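# Unload four cartons from pallet onto taped table area

## Task

Transfer every one of the four cartons from the pallet to the table. Each must lie flat, entirely inside the blue tape outline, with none resting on another, and keep the face that was up at the start facing up. A carton counts only if it stays put without the robot holding it. Finish by releasing everything and moving the tool away.

## Robot and tools

ROBOT. One arm carrying a vacuum tool. There is no gripper, only suction. The reference point is the cup point: the centre of the four cup rims when nothing is touching them. The cups point along the cup point's own +z axis. In cup-point axes the cups sit at x = -35 and +35 mm, with the channel a pair at y = -70 mm and the channel b pair at y = +70 mm. Each cup is 36 mm across, and the tool body reaches 148 mm to either side along its y axis.

FRAMES. Results report poses in the scene frame. Its origin is on the table top straight under the arm base, +z is up, and +y lies to the left when facing along +x. Orientation is given as a quaternion in w,x,y,z order. Positions are in metres and velocities in m/s and rad/s. At long reach the reported position may be slightly off.

THE 8-NUMBER ROW. Every motion command uses one row of 8 numbers, each between -1 and 1: dx, dy, dz, rx, ry, rz, suction_a, suction_b. The first six are an offset, not an absolute pose. They are expressed in the cup point's own axes, and 1.0 stands for 0.6 m or 180 degrees. rx, ry and rz together form a single rotation vector. The offset is counted from the cup point pose in the most recent result that shows it. Before any such result exists, or for later calls inside the same reply, it is counted from wherever the robot is when the action begins. Every row of an action is measured from that same base, not from the row before it, so all zeros means return to that base, not stay still. suction_a and suction_b set each channel's vacuum as a fraction of full (about 75 kPa below ambient). A value of 0.01 or less switches a channel off, and each channel keeps its last setting.

TOOLS.
execute_actions takes "actions", a list holding one item or nothing. An empty list only returns the state plus pictures. {"rows": [...], "steps": n} runs 1 to 15 rows for n control steps; n is at most 15, defaults to 15, and must be at least 5. Each step is 1/30 s, one row per step, and the last row repeats if rows run out. {"steps": n} with no rows is a wait of up to 300 steps, counted from the previous result, so reply time is included. "pictures": true adds camera images.
move takes "target" (one 8-number row as above), an optional "speed" in m/s from 0.002 to 0.5 (default 0.25; turning is capped at twice that in rad/s), and an optional "stop_force" in N from 13 to 80. It drives a straight path toward the target over 0.5 to 10 s. It does not avoid obstacles and may overshoot the speed, most of all with the arm near full stretch. With stop_force the path ends once the wrist sensor reads that much extra resistance for 2 steps in a row; the arm then backs up 2 steps and holds. Only use it with slow speeds, do not rely on it for rotating moves, and omit it when lifting off something you are pressing. Its result ends in a move: line: done, contact, off_target, moving, held or fault, plus limits (paced means the pose was clipped; held means some steps were blocked) and the distance left to the target.
wait takes "seconds" from 0 to 10 and sends nothing new.
zoom_image takes "camera" (cam_head_left, cam_head_right, cam_high, cam_low or cam_wrist) and "region" [x0, y0, x1, y1] in image pixels, top-left origin, at most 504 by 504.
finished_scene takes "scene", the number of the scene being closed. It cannot be undone.

MOTION LIMITS. Each step the commanded pose is clipped to 100 mm and 16 degrees from the measured pose, and motion lags about 0.17 s. Big moves may need several calls; check the reported pose. The last 5 steps of an action run after its result is returned.

RESULT LINES. The state line gives pose and velocities. suction_measured_a and suction_measured_b show the vacuum reached; near 0 means no seal. part_present_a/b switch to 1 at 0.54 and back to 0 below 0.49. Wrist force and Wrist torque are in cup-point axes, include noise and offsets of a few N, and saturate near 100 N. HELD marks steps the clearance check blocked; pose unreachable means it altered the command. Hand target shows where the controller is heading. MOTOR HOT warns of heating.

GRIPPING. Press both cups of a channel fully onto a flat, smooth carton face, away from edges, seams and holes, then switch that channel on. A channel with an uncovered cup steals the single pump's flow from the other. Cups shrink up to about 12 mm under vacuum. To release, set the carton down resting, switch both channels off, then lift at least 15 mm. A cup sealed on the table pins the tool; turn its channel off.

AVOID. The arm is stiff: aiming even slightly beyond contact, or any outside force of 150 N, or joint loads at their limits (wrist joints 48.6 N m, elbow 135, shoulder 297) trigger a 10 s fault stop. Approach surfaces slowly. Do not drop, slam or knock cartons, and never push anything off the table. Loose objects may get nudged occasionally, so recheck placement before finishing.

Each tool is called after "Emit:" as name(argument=value, ...) on one line, values as JSON.

## Session

Emit:
execute_actions(actions=[])

Scene clock: 0.00 s of 9400.00 s.
end_effector_position=(+0.6237, +0.0096, +0.5539) suction_measured_a=0.00 part_present_a=0 suction_measured_b=0.00 part_present_b=0 end_effector_quat_wxyz=(-0.000, +0.699, +0.715, +0.006) end_effector_velocity=(+0.000, +0.000, +0.000) end_effector_angular_velocity=(+0.000, -0.001, -0.001)
Joint positions: [-0.281 -1.702  1.857 -1.724 -1.57  -1.853]
Joint velocities: [-0.    -0.    -0.001 -0.     0.001  0.   ]
Joint torques (N m, as the arm reports them, + toward a larger angle): no reading
Wrist force (N, on the end effector, along its own x y z axes, offset not removed): no reading
Wrist torque (N m, same axes, about the end effector's origin, offset not removed): no reading
Hand target: +0.624, +0.010, +0.554; -0.000, +0.699, +0.715, +0.006

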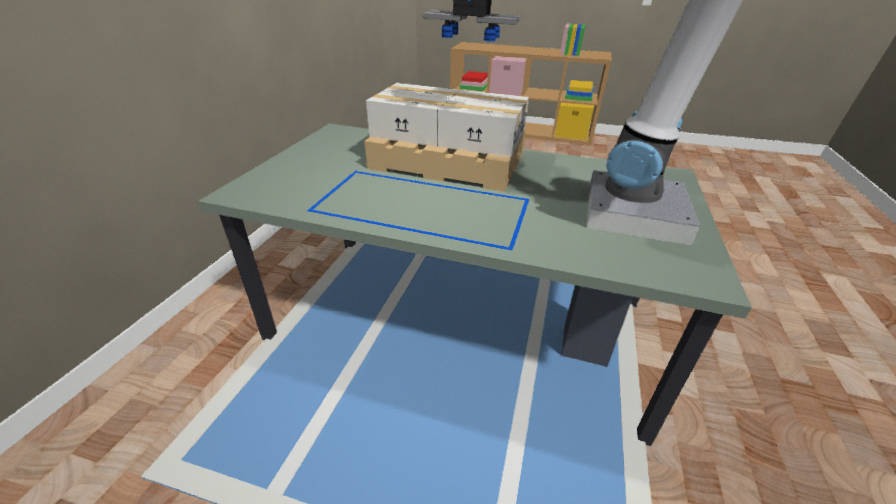

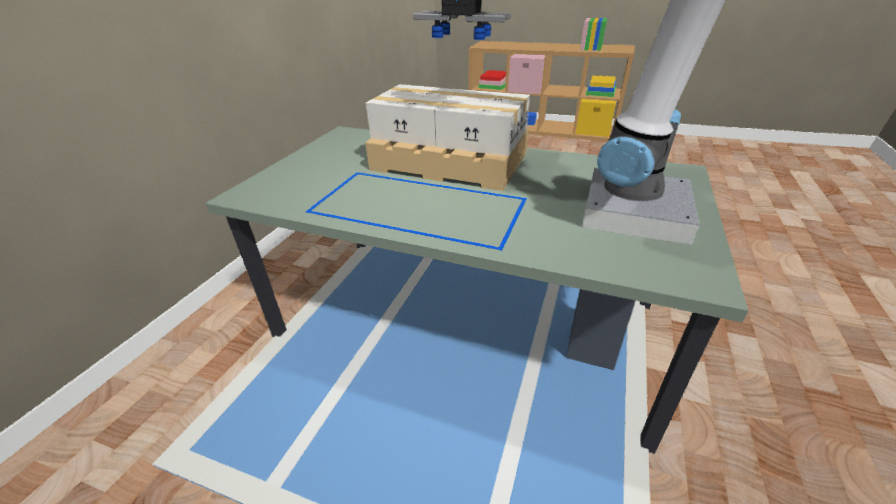

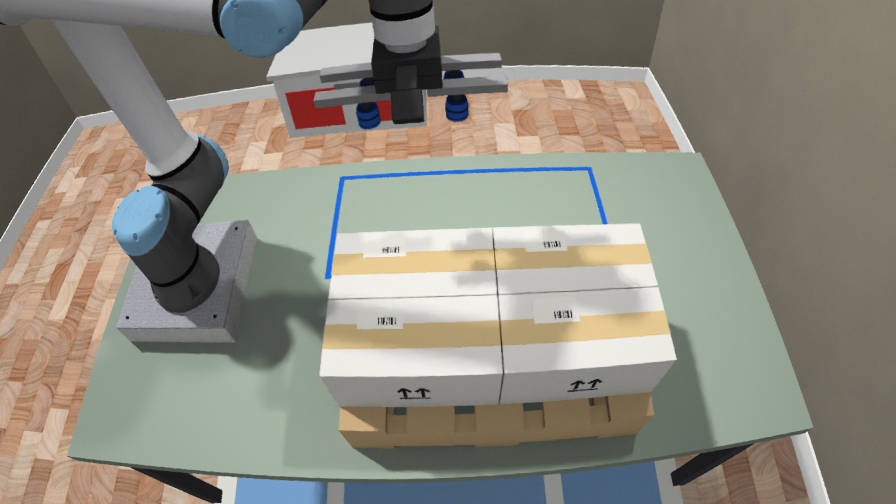

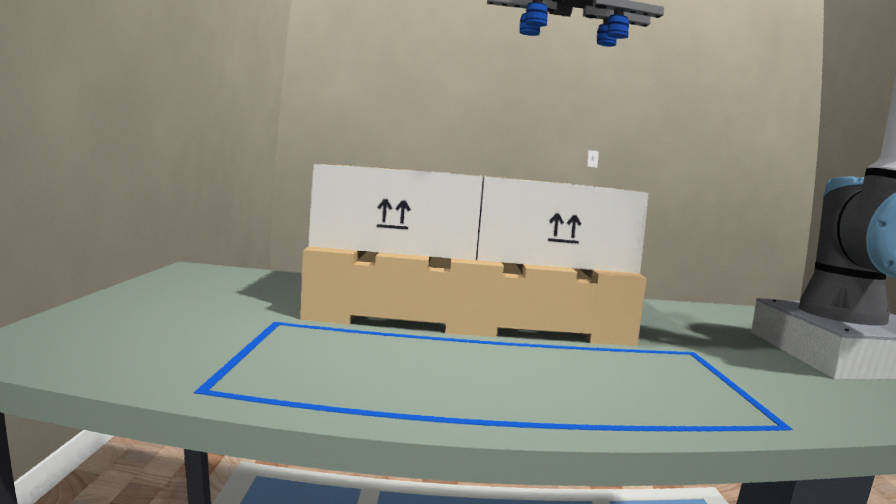

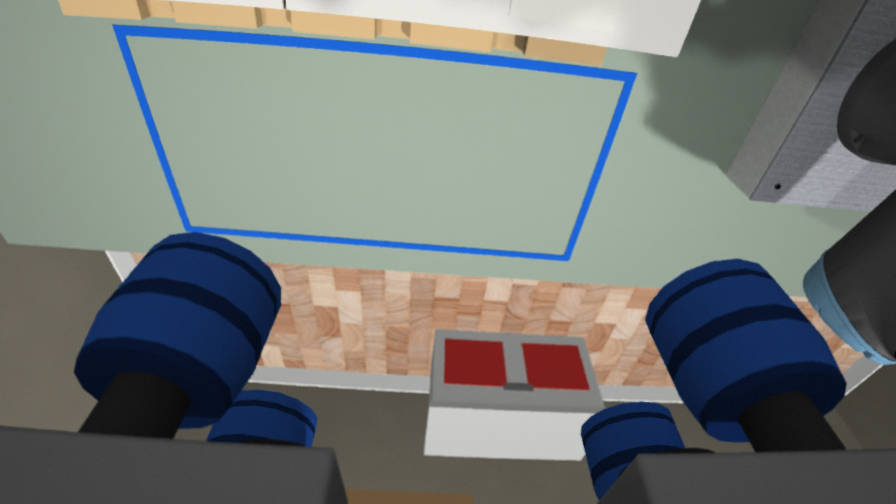

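Emit:
move(target=[-0.334,-0.049,0.12,0,0,0.51,0,0], speed=0.5)

Scene clock: 4.73 s of 9400.00 s.
end_effector_position=(+0.5993, -0.1903, +0.4801) suction_measured_a=0.00 part_present_a=0 suction_measured_b=0.00 part_present_b=0 end_effector_quat_wxyz=(-0.005, +1.000, -0.003, +0.004) end_effector_velocity=(+0.001, -0.003, +0.002) end_effector_angular_velocity=(-0.003, -0.002, -0.017)
Joint positions: [-0.601 -1.67   1.957 -1.857 -1.57  -0.574]
Joint velocities: [-0.002  0.001 -0.003 -0.002 -0.001  0.015]
Joint torques (N m, as the arm reports them, + toward a larger angle): [-15.34 -24.14 -48.46  -7.01  -3.02   1.86]
Wrist force (N, on the end effector, along its own x y z axes, offset not removed): [0.6 4.1 -5.9]
Wrist torque (N m, same axes, about the end effector's origin, offset not removed): [0.64 -0.07 0.38]
Hand target: +0.599, -0.191, +0.480; -0.005, +1.000, -0.005, +0.004
Off the commanded pose: 0.001 m, 0 deg.
Kept back: nothing.
move: done
camera_calibration (this result's frames):
cam_wrist: T_world_to_cam=[[-0.0389548, 0.999179, 0.011115, 0.211203], [0.77485, 0.0231816, 0.63172, -0.722267], [0.630944, 0.033221, -0.775117, 0.134768], [0, 0, 0, 1]] pos_world=[0.482845, -0.198763, 0.558384]

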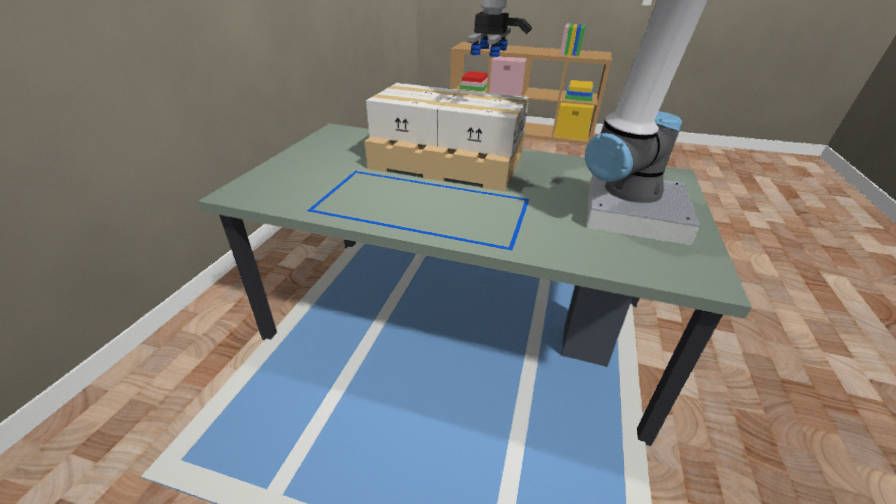

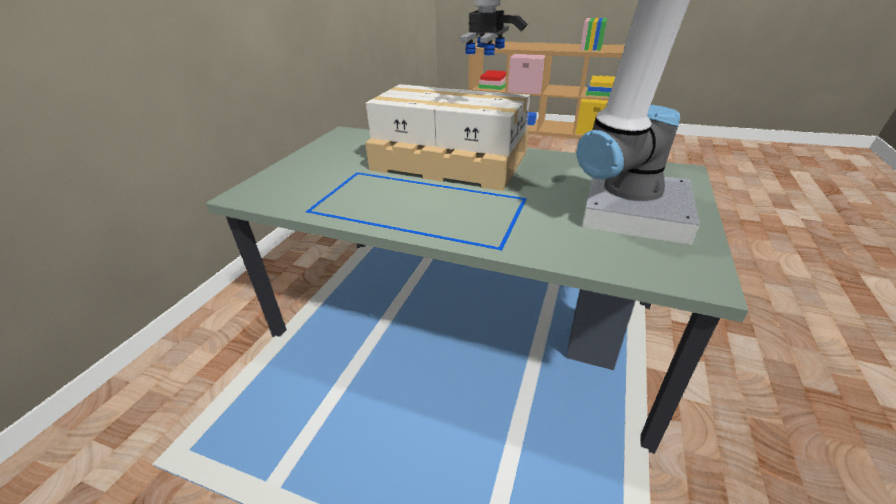

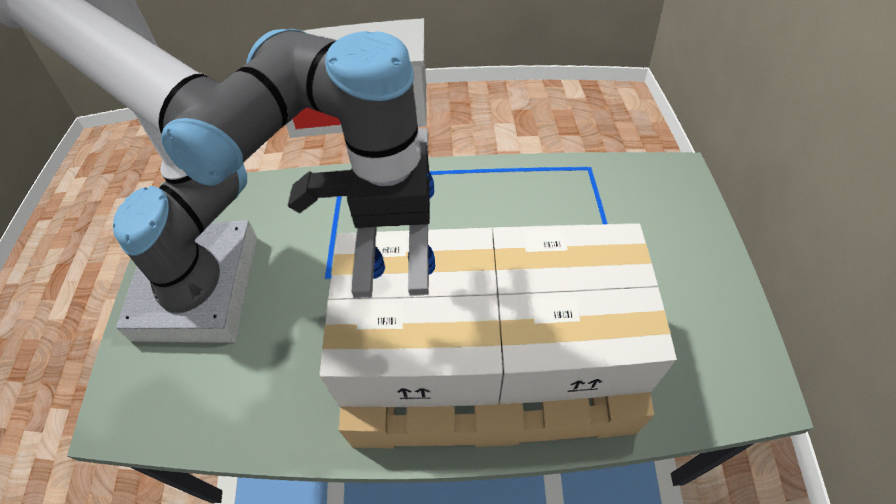

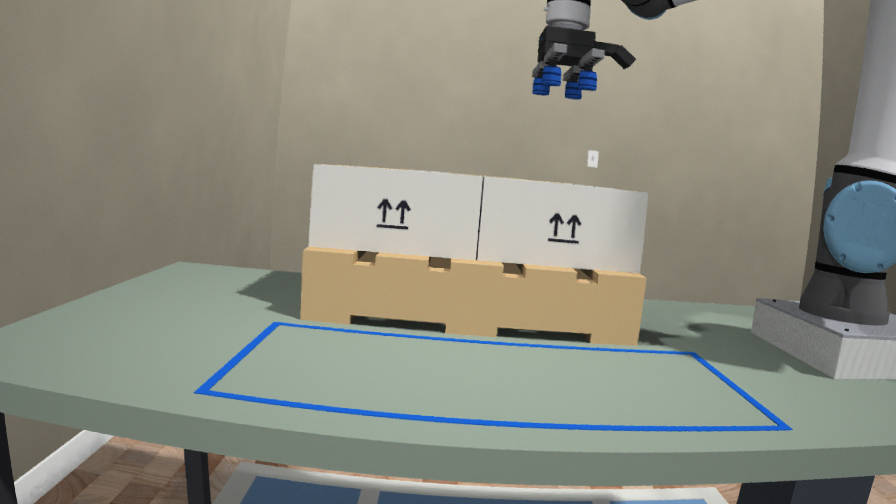

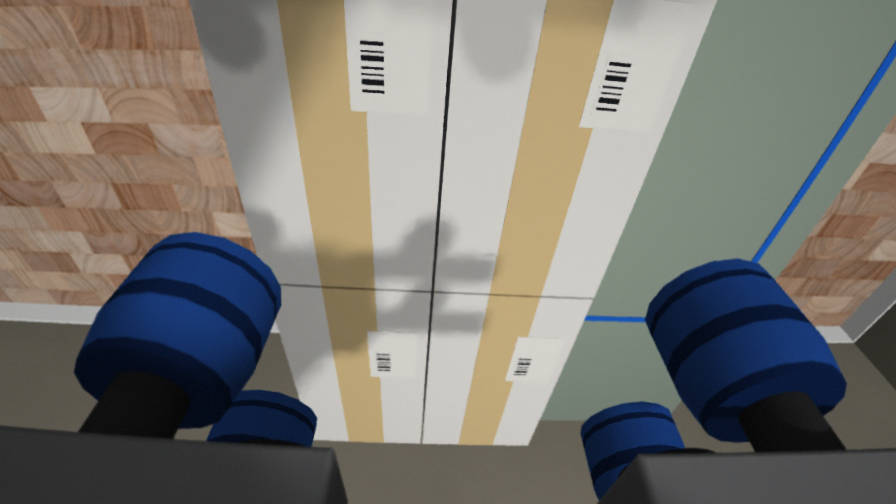

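Emit:
move(target=[-0.002,0.007,0.285,-0.003,-0.0026,0.004,0,0], speed=0.4)

Scene clock: 6.20 s of 9400.00 s.
end_effector_position=(+0.5996, -0.1929, +0.3095) suction_measured_a=0.00 part_present_a=0 suction_measured_b=0.00 part_present_b=0 end_effector_quat_wxyz=(-0.000, +1.000, -0.010, +0.000) end_effector_velocity=(+0.001, -0.001, -0.002) end_effector_angular_velocity=(-0.001, -0.002, -0.001)
Joint positions: [-0.603 -1.529  2.155 -2.193 -1.583 -0.563]
Joint velocities: [-0.001  0.004  0.001 -0.007  0.001  0.001]
Joint torques (N m, as the arm reports them, + toward a larger angle): [ 15.79 -27.15 -40.8   -7.46  -3.24   1.36]
Wrist force (N, on the end effector, along its own x y z axes, offset not removed): [-0.2 0.3 -4.3]
Wrist torque (N m, same axes, about the end effector's origin, offset not removed): [0.08 -0.04 0.40]
Hand target: +0.600, -0.193, +0.309; -0.000, +1.000, -0.010, +0.000
Off the commanded pose: 0.000 m, 0 deg.
Kept back: nothing.
move: done
camera_calibration (this result's frames):
cam_wrist: T_world_to_cam=[[-0.026344, 0.99965, 0.00223465, 0.211012], [0.780428, 0.0191697, 0.624952, -0.616701], [0.62469, 0.0182077, -0.78066, 0.00501482], [0, 0, 0, 1]] pos_world=[0.483717, -0.199208, 0.388852]

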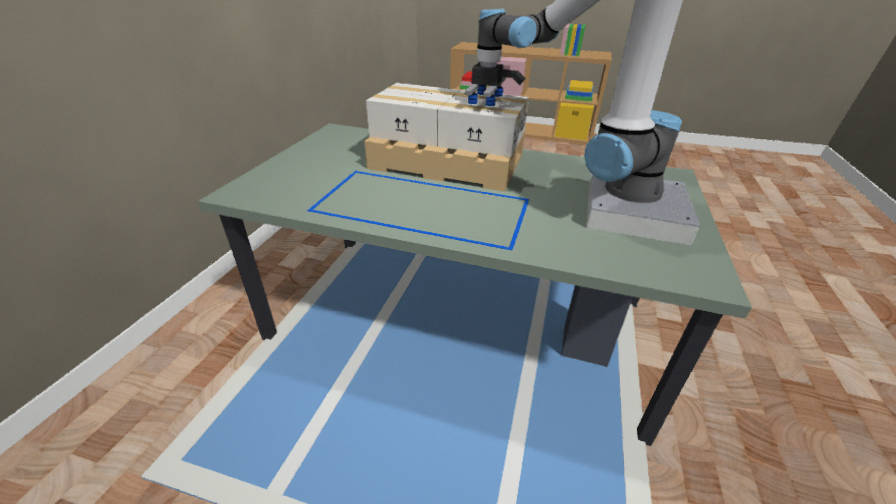

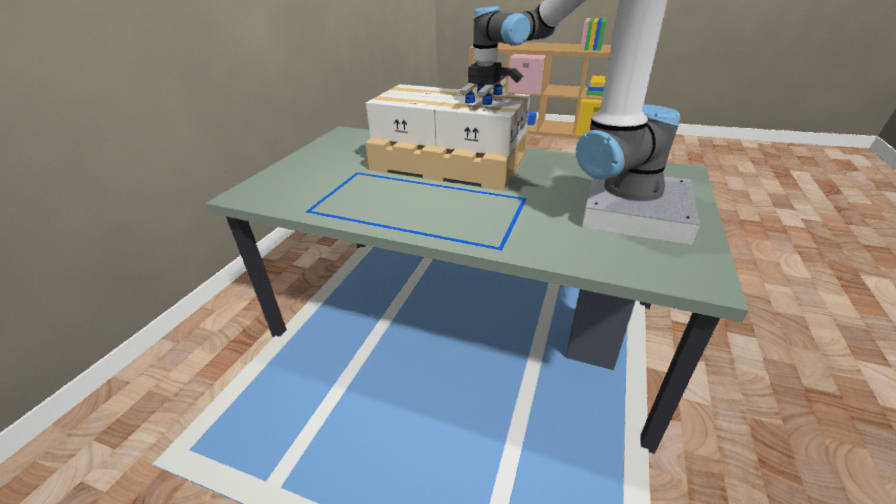

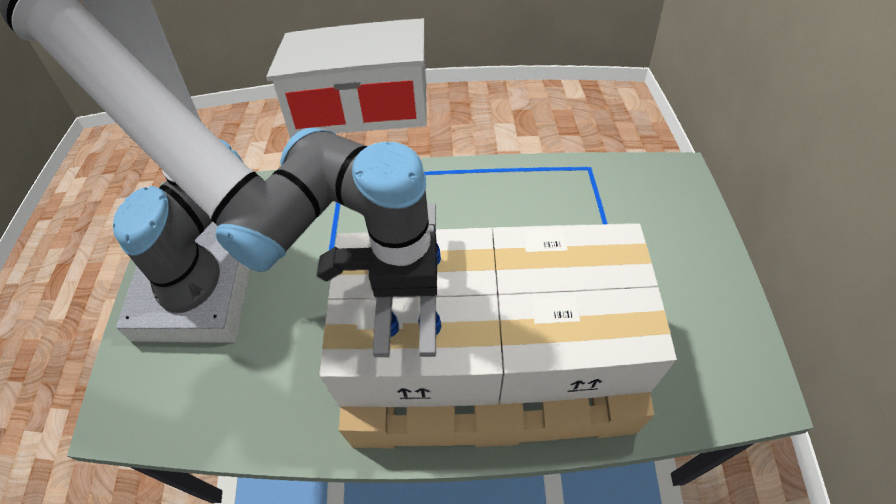

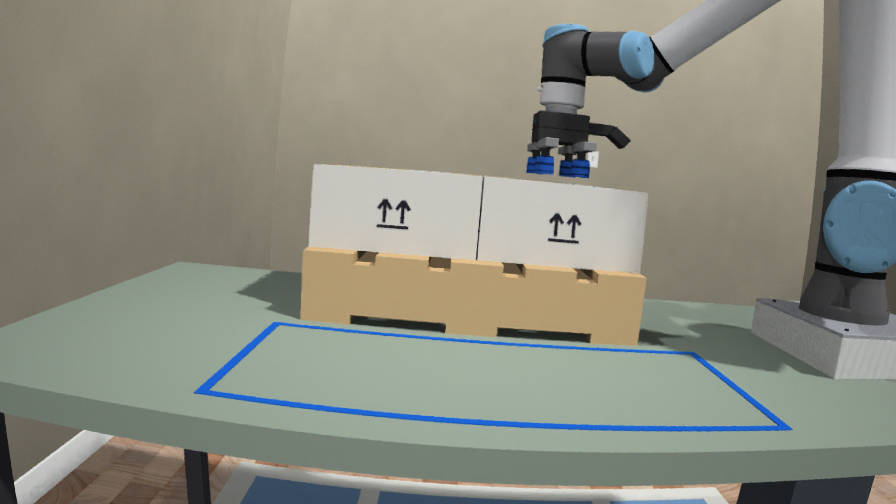

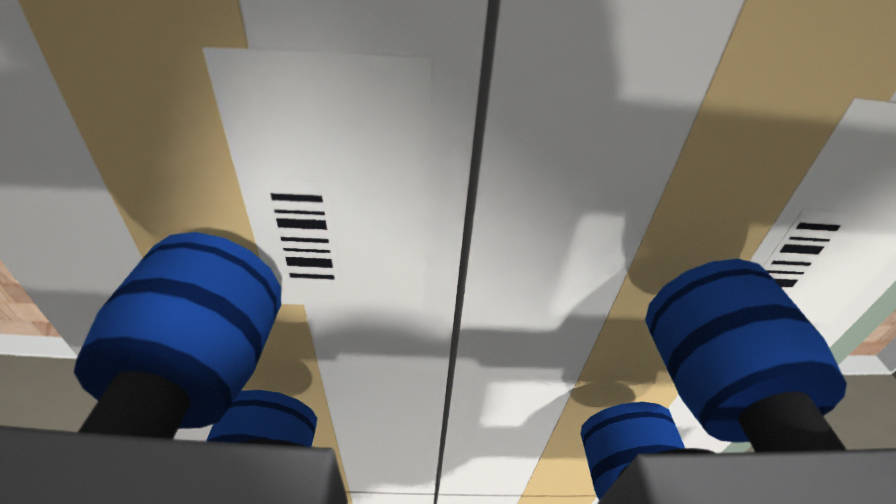

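Emit:
move(target=[-0.004,0,0.05,0,0,0,1,1], speed=0.02, stop_force=20)

Scene clock: 11.33 s of 9400.00 s.
end_effector_position=(+0.5976, -0.1930, +0.2816) suction_measured_a=0.71 part_present_a=1 suction_measured_b=0.71 part_present_b=1 end_effector_quat_wxyz=(-0.000, +1.000, -0.010, +0.000) end_effector_velocity=(-0.002, +0.002, -0.000) end_effector_angular_velocity=(+0.004, +0.006, +0.001)
Joint positions: [-0.606 -1.499  2.184 -2.253 -1.583 -0.565]
Joint velocities: [ 0.    -0.002  0.001  0.008  0.    -0.   ]
Joint torques (N m, as the arm reports them, + toward a larger angle): [ -9.83 -50.12 -40.05  -0.96  -1.13   0.09]
Wrist force (N, on the end effector, along its own x y z axes, offset not removed): [-2.8 -3.4 -32.0]
Wrist torque (N m, same axes, about the end effector's origin, offset not removed): [1.09 -0.65 -0.12]
Hand target: +0.598, -0.193, +0.282; -0.000, +1.000, -0.010, +0.000
Off the commanded pose: 0.002 m, 0 deg.
Kept back: nothing.
After step 90, 0.33 s passed at rest.
move: contact
camera_calibration (this result's frames):
cam_wrist: T_world_to_cam=[[-0.0264029, 0.999649, 0.00195877, 0.211207], [0.780192, 0.0193814, 0.62524, -0.59757], [0.624983, 0.0180363, -0.78043, -0.0156991], [0, 0, 0, 1]] pos_world=[0.481608, -0.199268, 0.360959]

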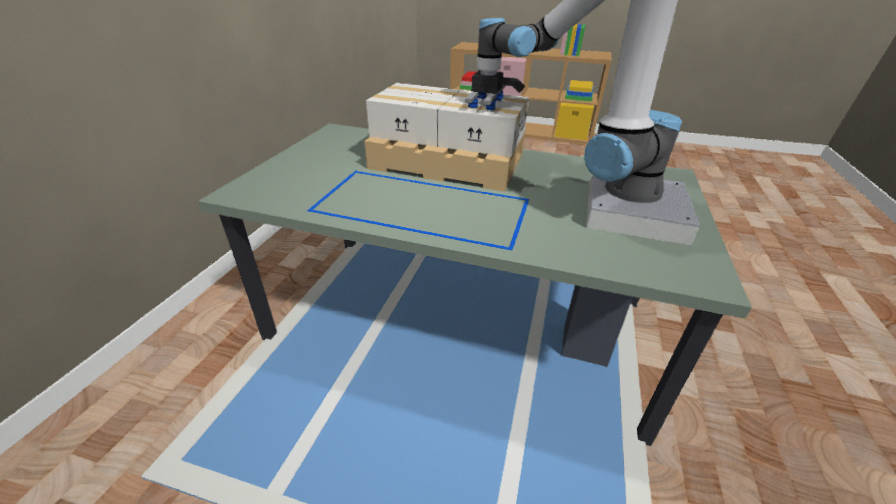

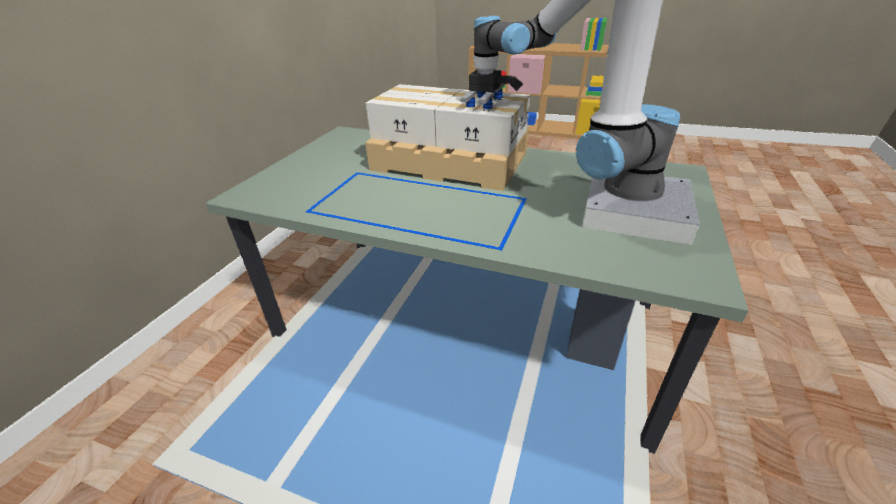

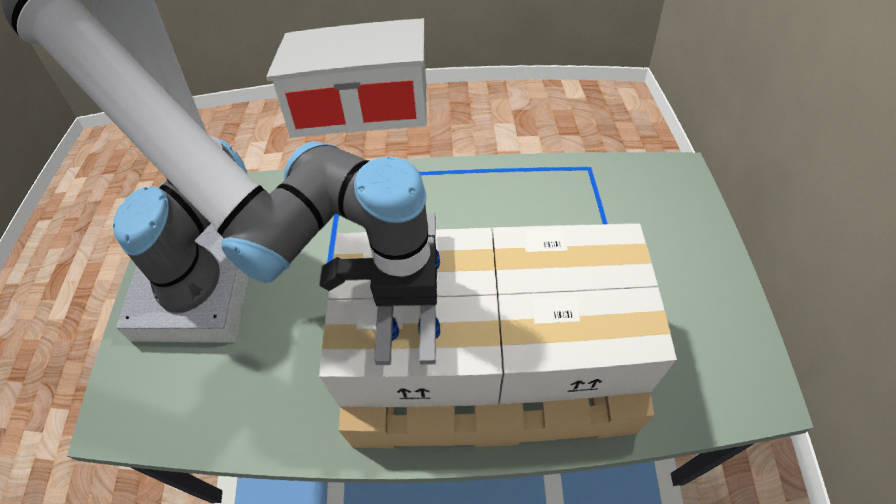

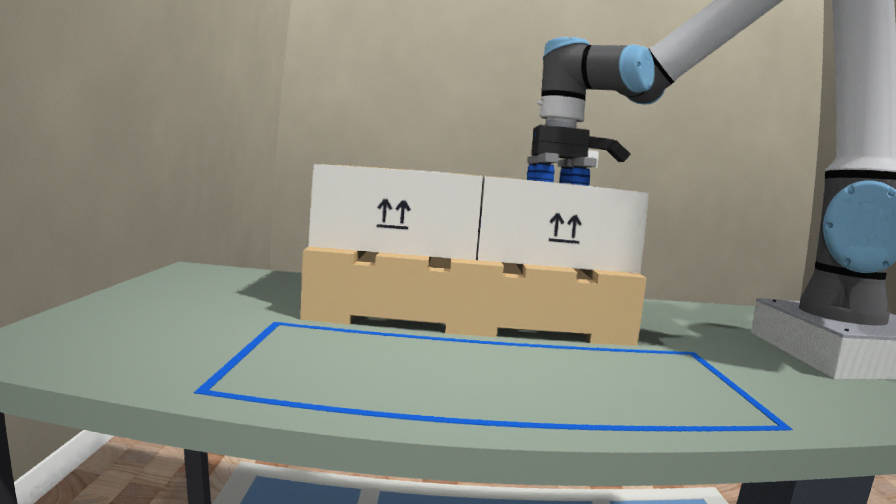

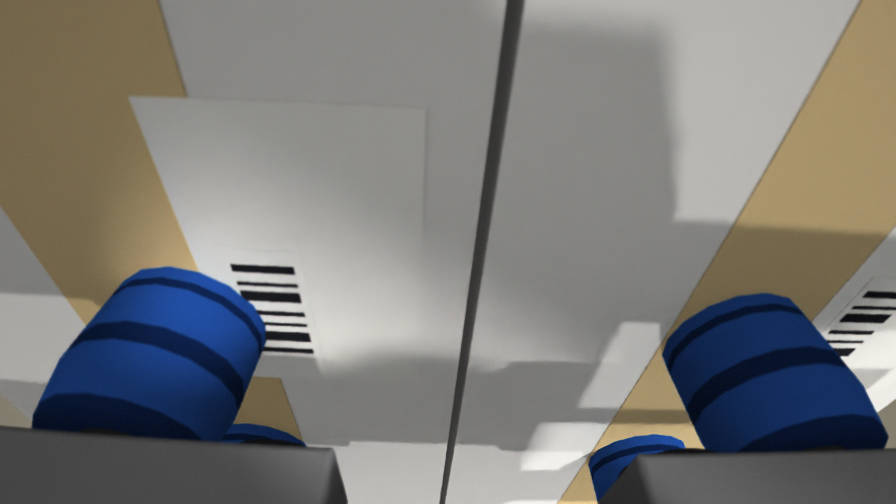

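Good seal. Test lift.

Emit:
move(target=[-0.015,0,-0.045,0,0,0,1,1], speed=0.05)

Scene clock: 12.57 s of 9400.00 s.
end_effector_position=(+0.5886, -0.1928, +0.3082) suction_measured_a=0.79 part_present_a=1 suction_measured_b=0.79 part_present_b=1 end_effector_quat_wxyz=(-0.000, +1.000, -0.010, +0.000) end_effector_velocity=(-0.001, +0.000, +0.003) end_effector_angular_velocity=(-0.000, -0.000, +0.000)
Joint positions: [-0.613 -1.545  2.175 -2.197 -1.583 -0.573]
Joint velocities: [-0.001 -0.005 -0.001  0.006  0.    -0.001]
Joint torques (N m, as the arm reports them, + toward a larger angle): [-16.5  -87.08 -82.94  -5.68  -3.38  -2.1 ]
Wrist force (N, on the end effector, along its own x y z axes, offset not removed): [-1.3 6.0 35.0]
Wrist torque (N m, same axes, about the end effector's origin, offset not removed): [0.68 1.09 0.38]
Hand target: +0.589, -0.193, +0.309; -0.000, +1.000, -0.010, +0.000
Off the commanded pose: 0.000 m, 0 deg.
Kept back: nothing.
move: done
camera_calibration (this result's frames):
cam_wrist: T_world_to_cam=[[-0.0264, 0.99965, 0.00197244, 0.210701], [0.780185, 0.0193704, 0.625249, -0.607253], [0.624992, 0.0180455, -0.780423, 0.0106314], [0, 0, 0, 1]] pos_world=[0.472688, -0.199056, 0.387566]

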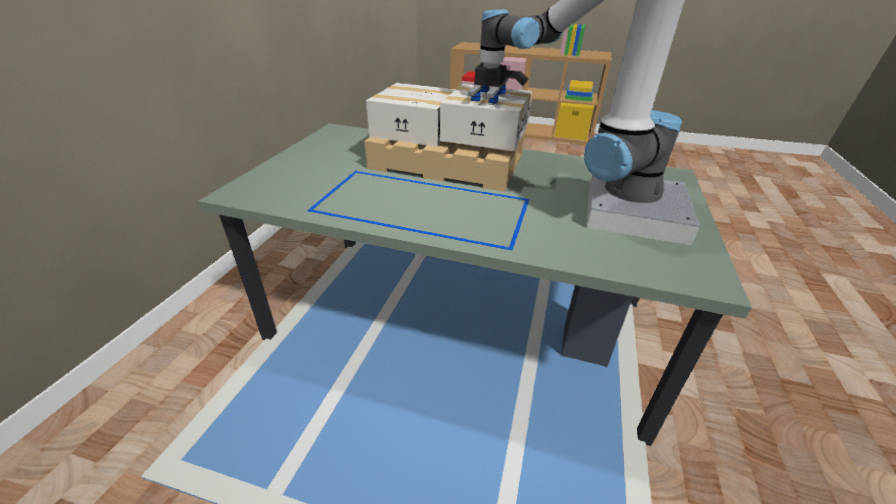

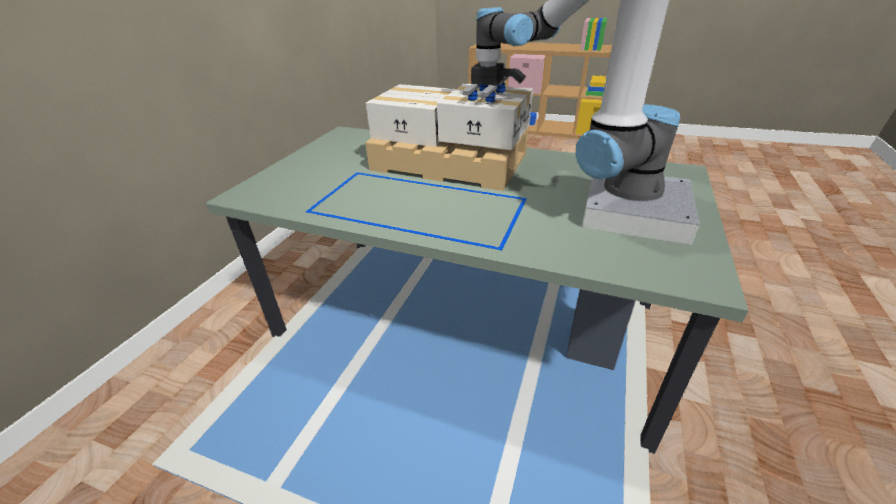

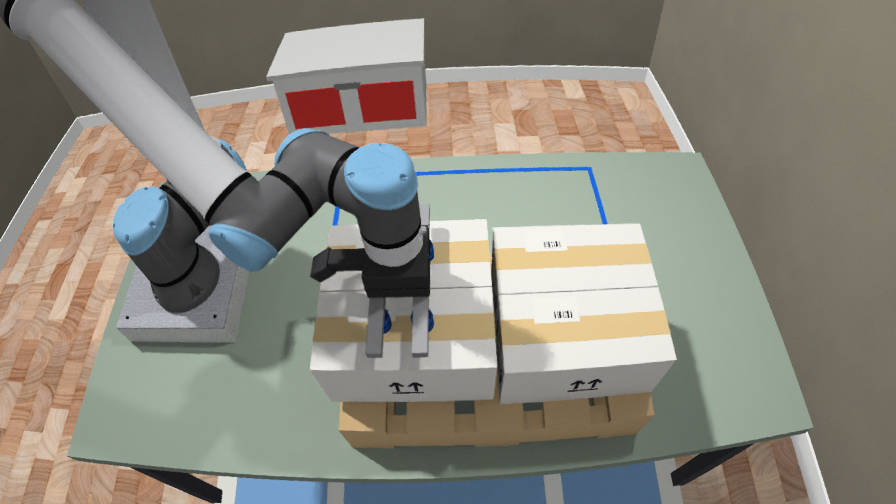

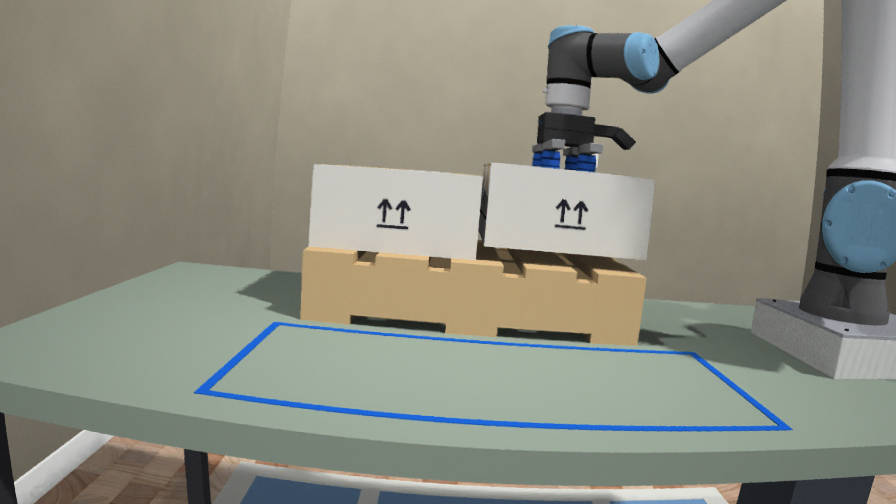

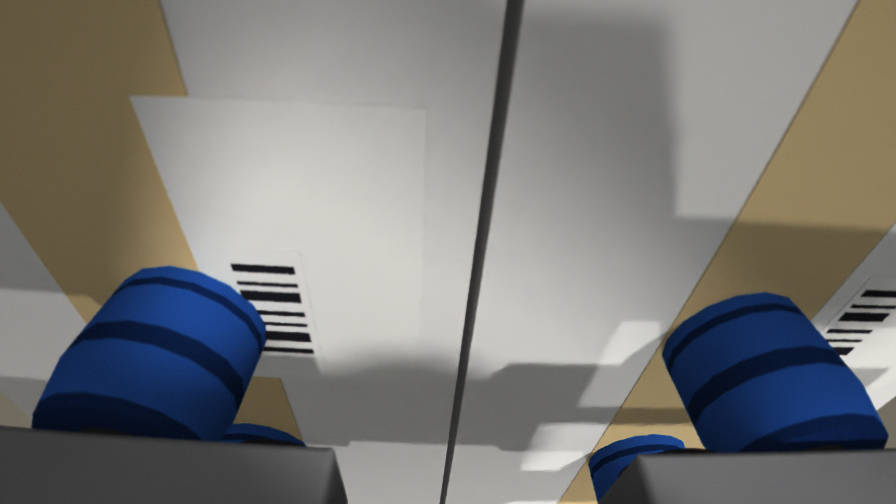

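Emit:
move(target=[-0.07,-0.69,0,0,0,0,1,1], speed=0.25)

Emit:
move(target=[0,0,0.255,0,0,0,1,1], speed=0.2)

Scene clock: 15.17 s of 9400.00 s.
end_effector_position=(+0.5551, +0.2210, +0.3078) suction_measured_a=0.79 part_present_a=1 suction_measured_b=0.79 part_present_b=1 end_effector_quat_wxyz=(+0.000, +1.000, -0.010, +0.000) end_effector_velocity=(+0.000, +0.003, +0.000) end_effector_angular_velocity=(-0.001, -0.000, +0.001)
Joint positions: [ 0.069 -1.574  2.21  -2.196 -1.579  0.109]
Joint velocities: [ 0.005  0.002 -0.002  0.    -0.001  0.005]
Joint torques (N m, as the arm reports them, + toward a larger angle): [ 11.2  -52.5  -83.58  -8.38  -3.04   2.02]
Wrist force (N, on the end effector, along its own x y z axes, offset not removed): [-3.8 3.1 36.7]
Wrist torque (N m, same axes, about the end effector's origin, offset not removed): [0.44 1.54 0.33]
Hand target: +0.555, +0.221, +0.308; +0.000, +1.000, -0.010, +0.000
Off the commanded pose: 0.001 m, 0 deg.
Kept back: nothing.
move: done
camera_calibration (this result's frames):
cam_wrist: T_world_to_cam=[[-0.0264446, 0.99965, 0.000839502, -0.203521], [0.780506, 0.0201226, 0.624825, -0.589033], [0.624589, 0.0171785, -0.780764, 0.0243093], [0, 0, 0, 1]] pos_world=[0.439178, 0.214885, 0.387193]

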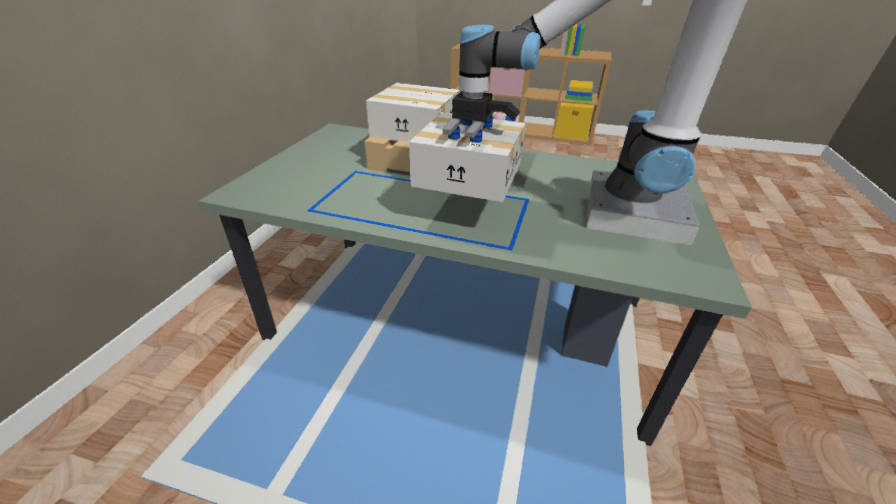

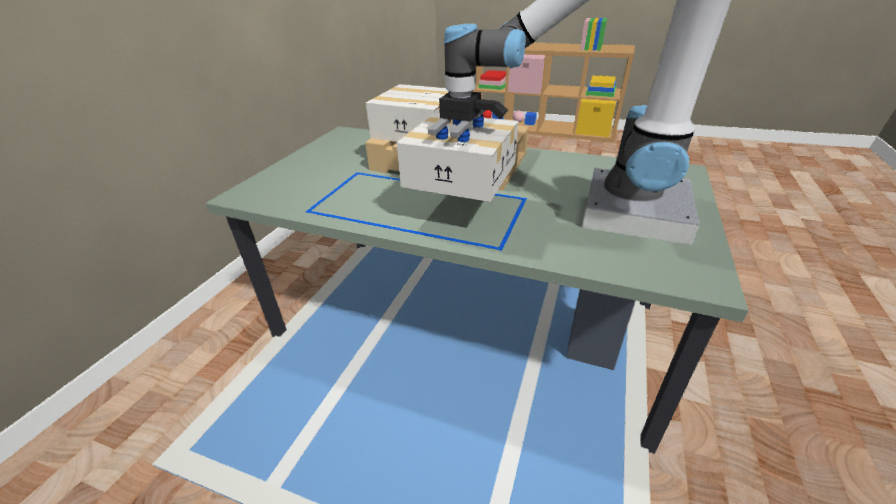

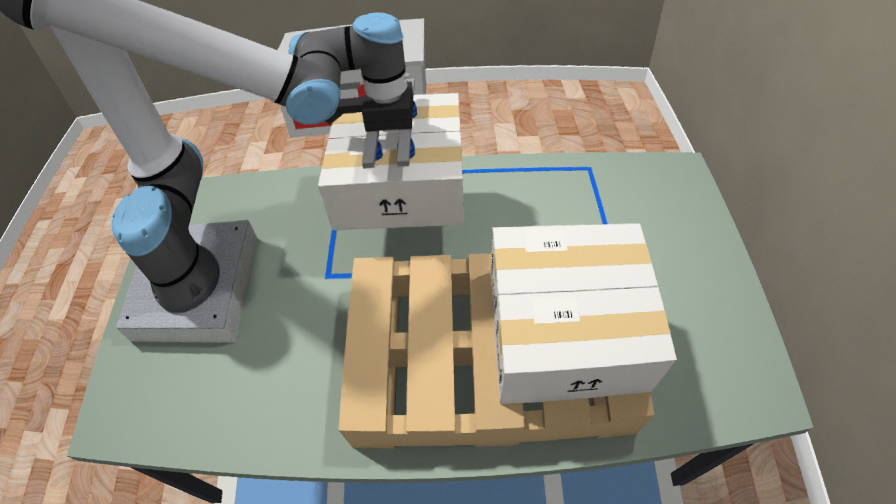

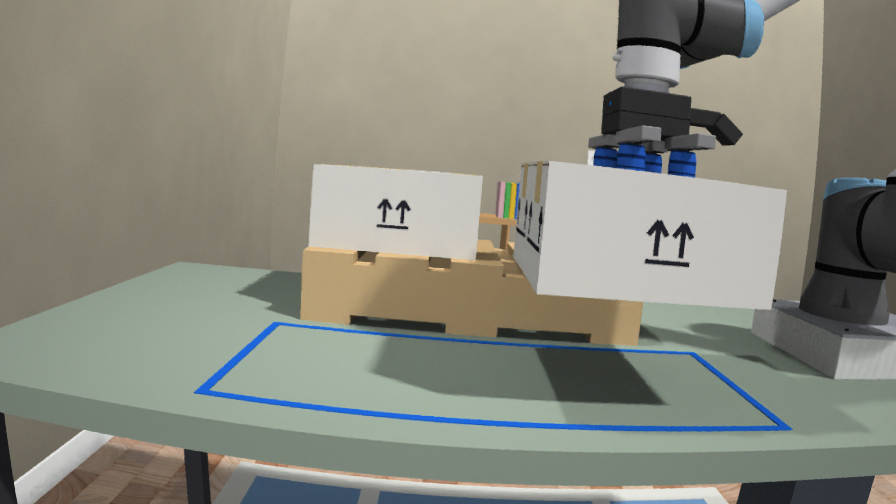

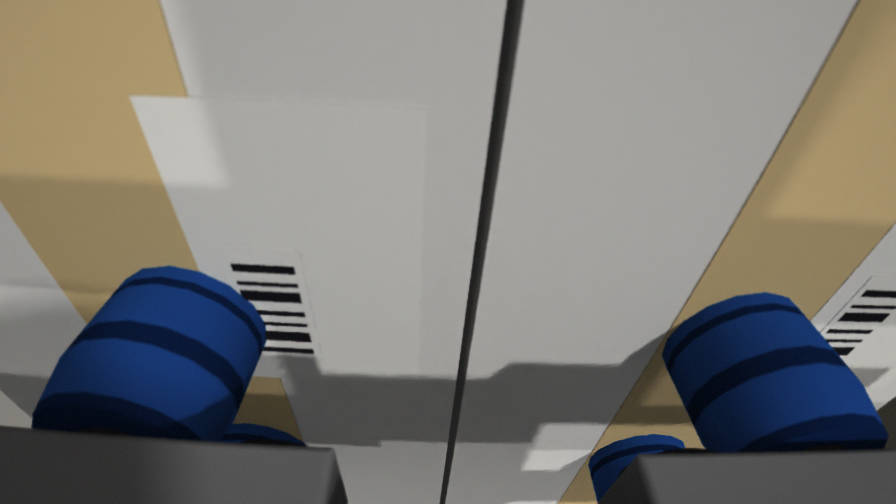

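Scene clock: 26.50 s of 9400.00 s.
end_effector_position=(+0.5562, +0.2209, +0.1576) suction_measured_a=0.79 part_present_a=1 suction_measured_b=0.79 part_present_b=1 end_effector_quat_wxyz=(+0.000, +1.000, -0.010, +0.002) end_effector_velocity=(-0.000, -0.000, -0.000) end_effector_angular_velocity=(+0.000, +0.000, -0.001)
Joint positions: [ 0.066 -1.345  2.324 -2.542 -1.579  0.106]
Joint velocities: [-0.    -0.     0.     0.     0.     0.001]
Joint torques (N m, as the arm reports them, + toward a larger angle): [ -1.08 -51.34 -36.23  -4.68  -0.27  -0.24]
Wrist force (N, on the end effector, along its own x y z axes, offset not removed): [-13.0 -1.5 -38.1]
Wrist torque (N m, same axes, about the end effector's origin, offset not removed): [1.72 -2.74 -0.16]
Hand target: +0.556, +0.221, +0.158; +0.000, +1.000, -0.010, +0.002
Off the commanded pose: 0.003 m, 0 deg.
FORCE FAULT: contact force on the arm reached its limit, and the arm stopped for 10 seconds. The contact can be on any part of the arm, not only on its tool. The arm's remaining commands of this call were not run. The arm holds still and accepts commands again. Move the arm away from the contact; if what it grips holds it there, let go first. Pushing or pulling that hard again can fault the arm again.
Kept back: nothing.
move: fault
camera_calibration (this result's frames):
cam_wrist: T_world_to_cam=[[-0.0264803, 0.999649, 0.00101407, -0.203229], [0.77867, 0.0199905, 0.627115, -0.495404], [0.626875, 0.0173958, -0.778926, -0.0952532], [0, 0, 0, 1]] pos_world=[0.440086, 0.214718, 0.236686]

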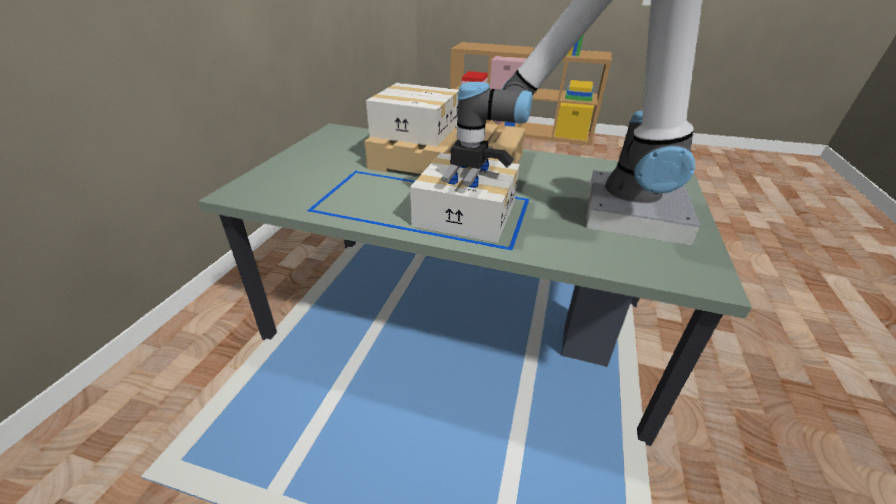

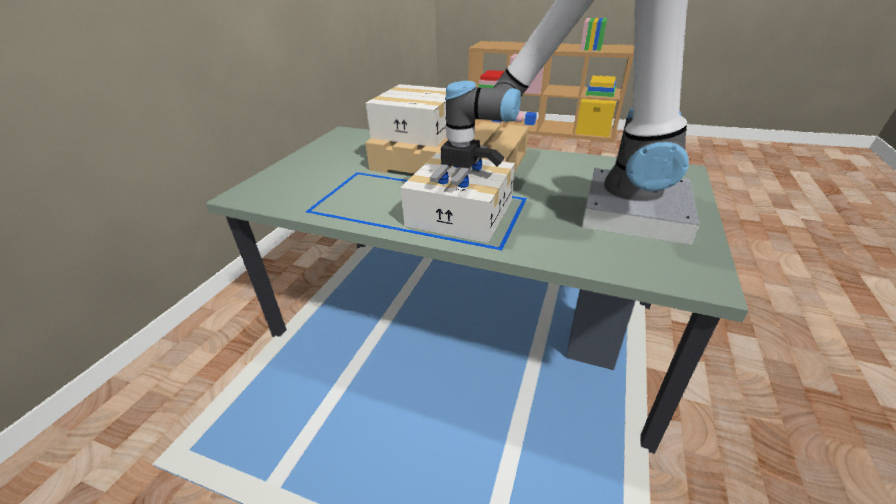

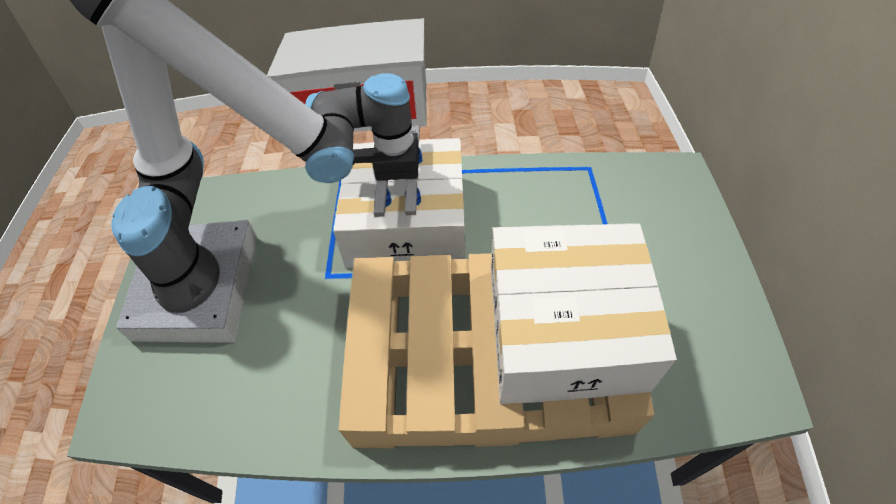

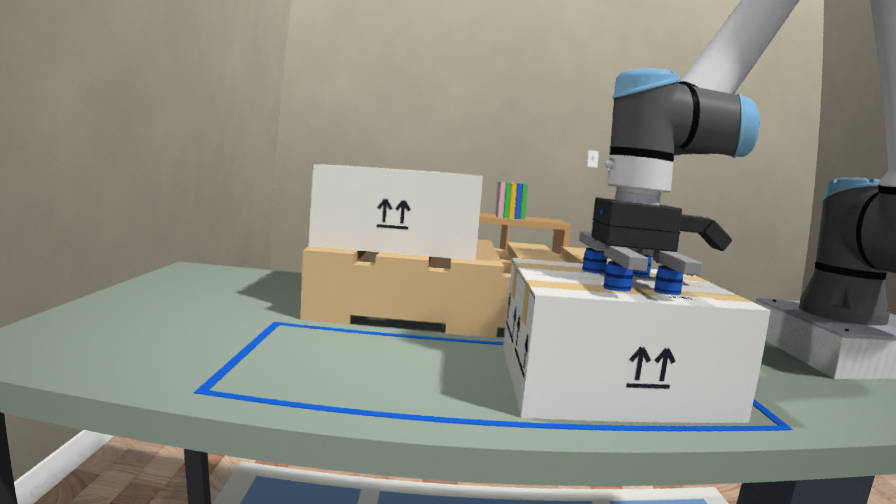

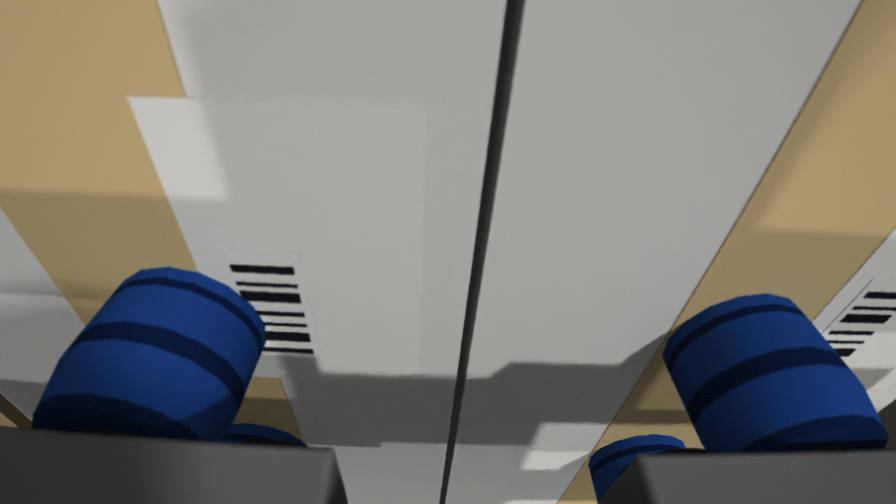

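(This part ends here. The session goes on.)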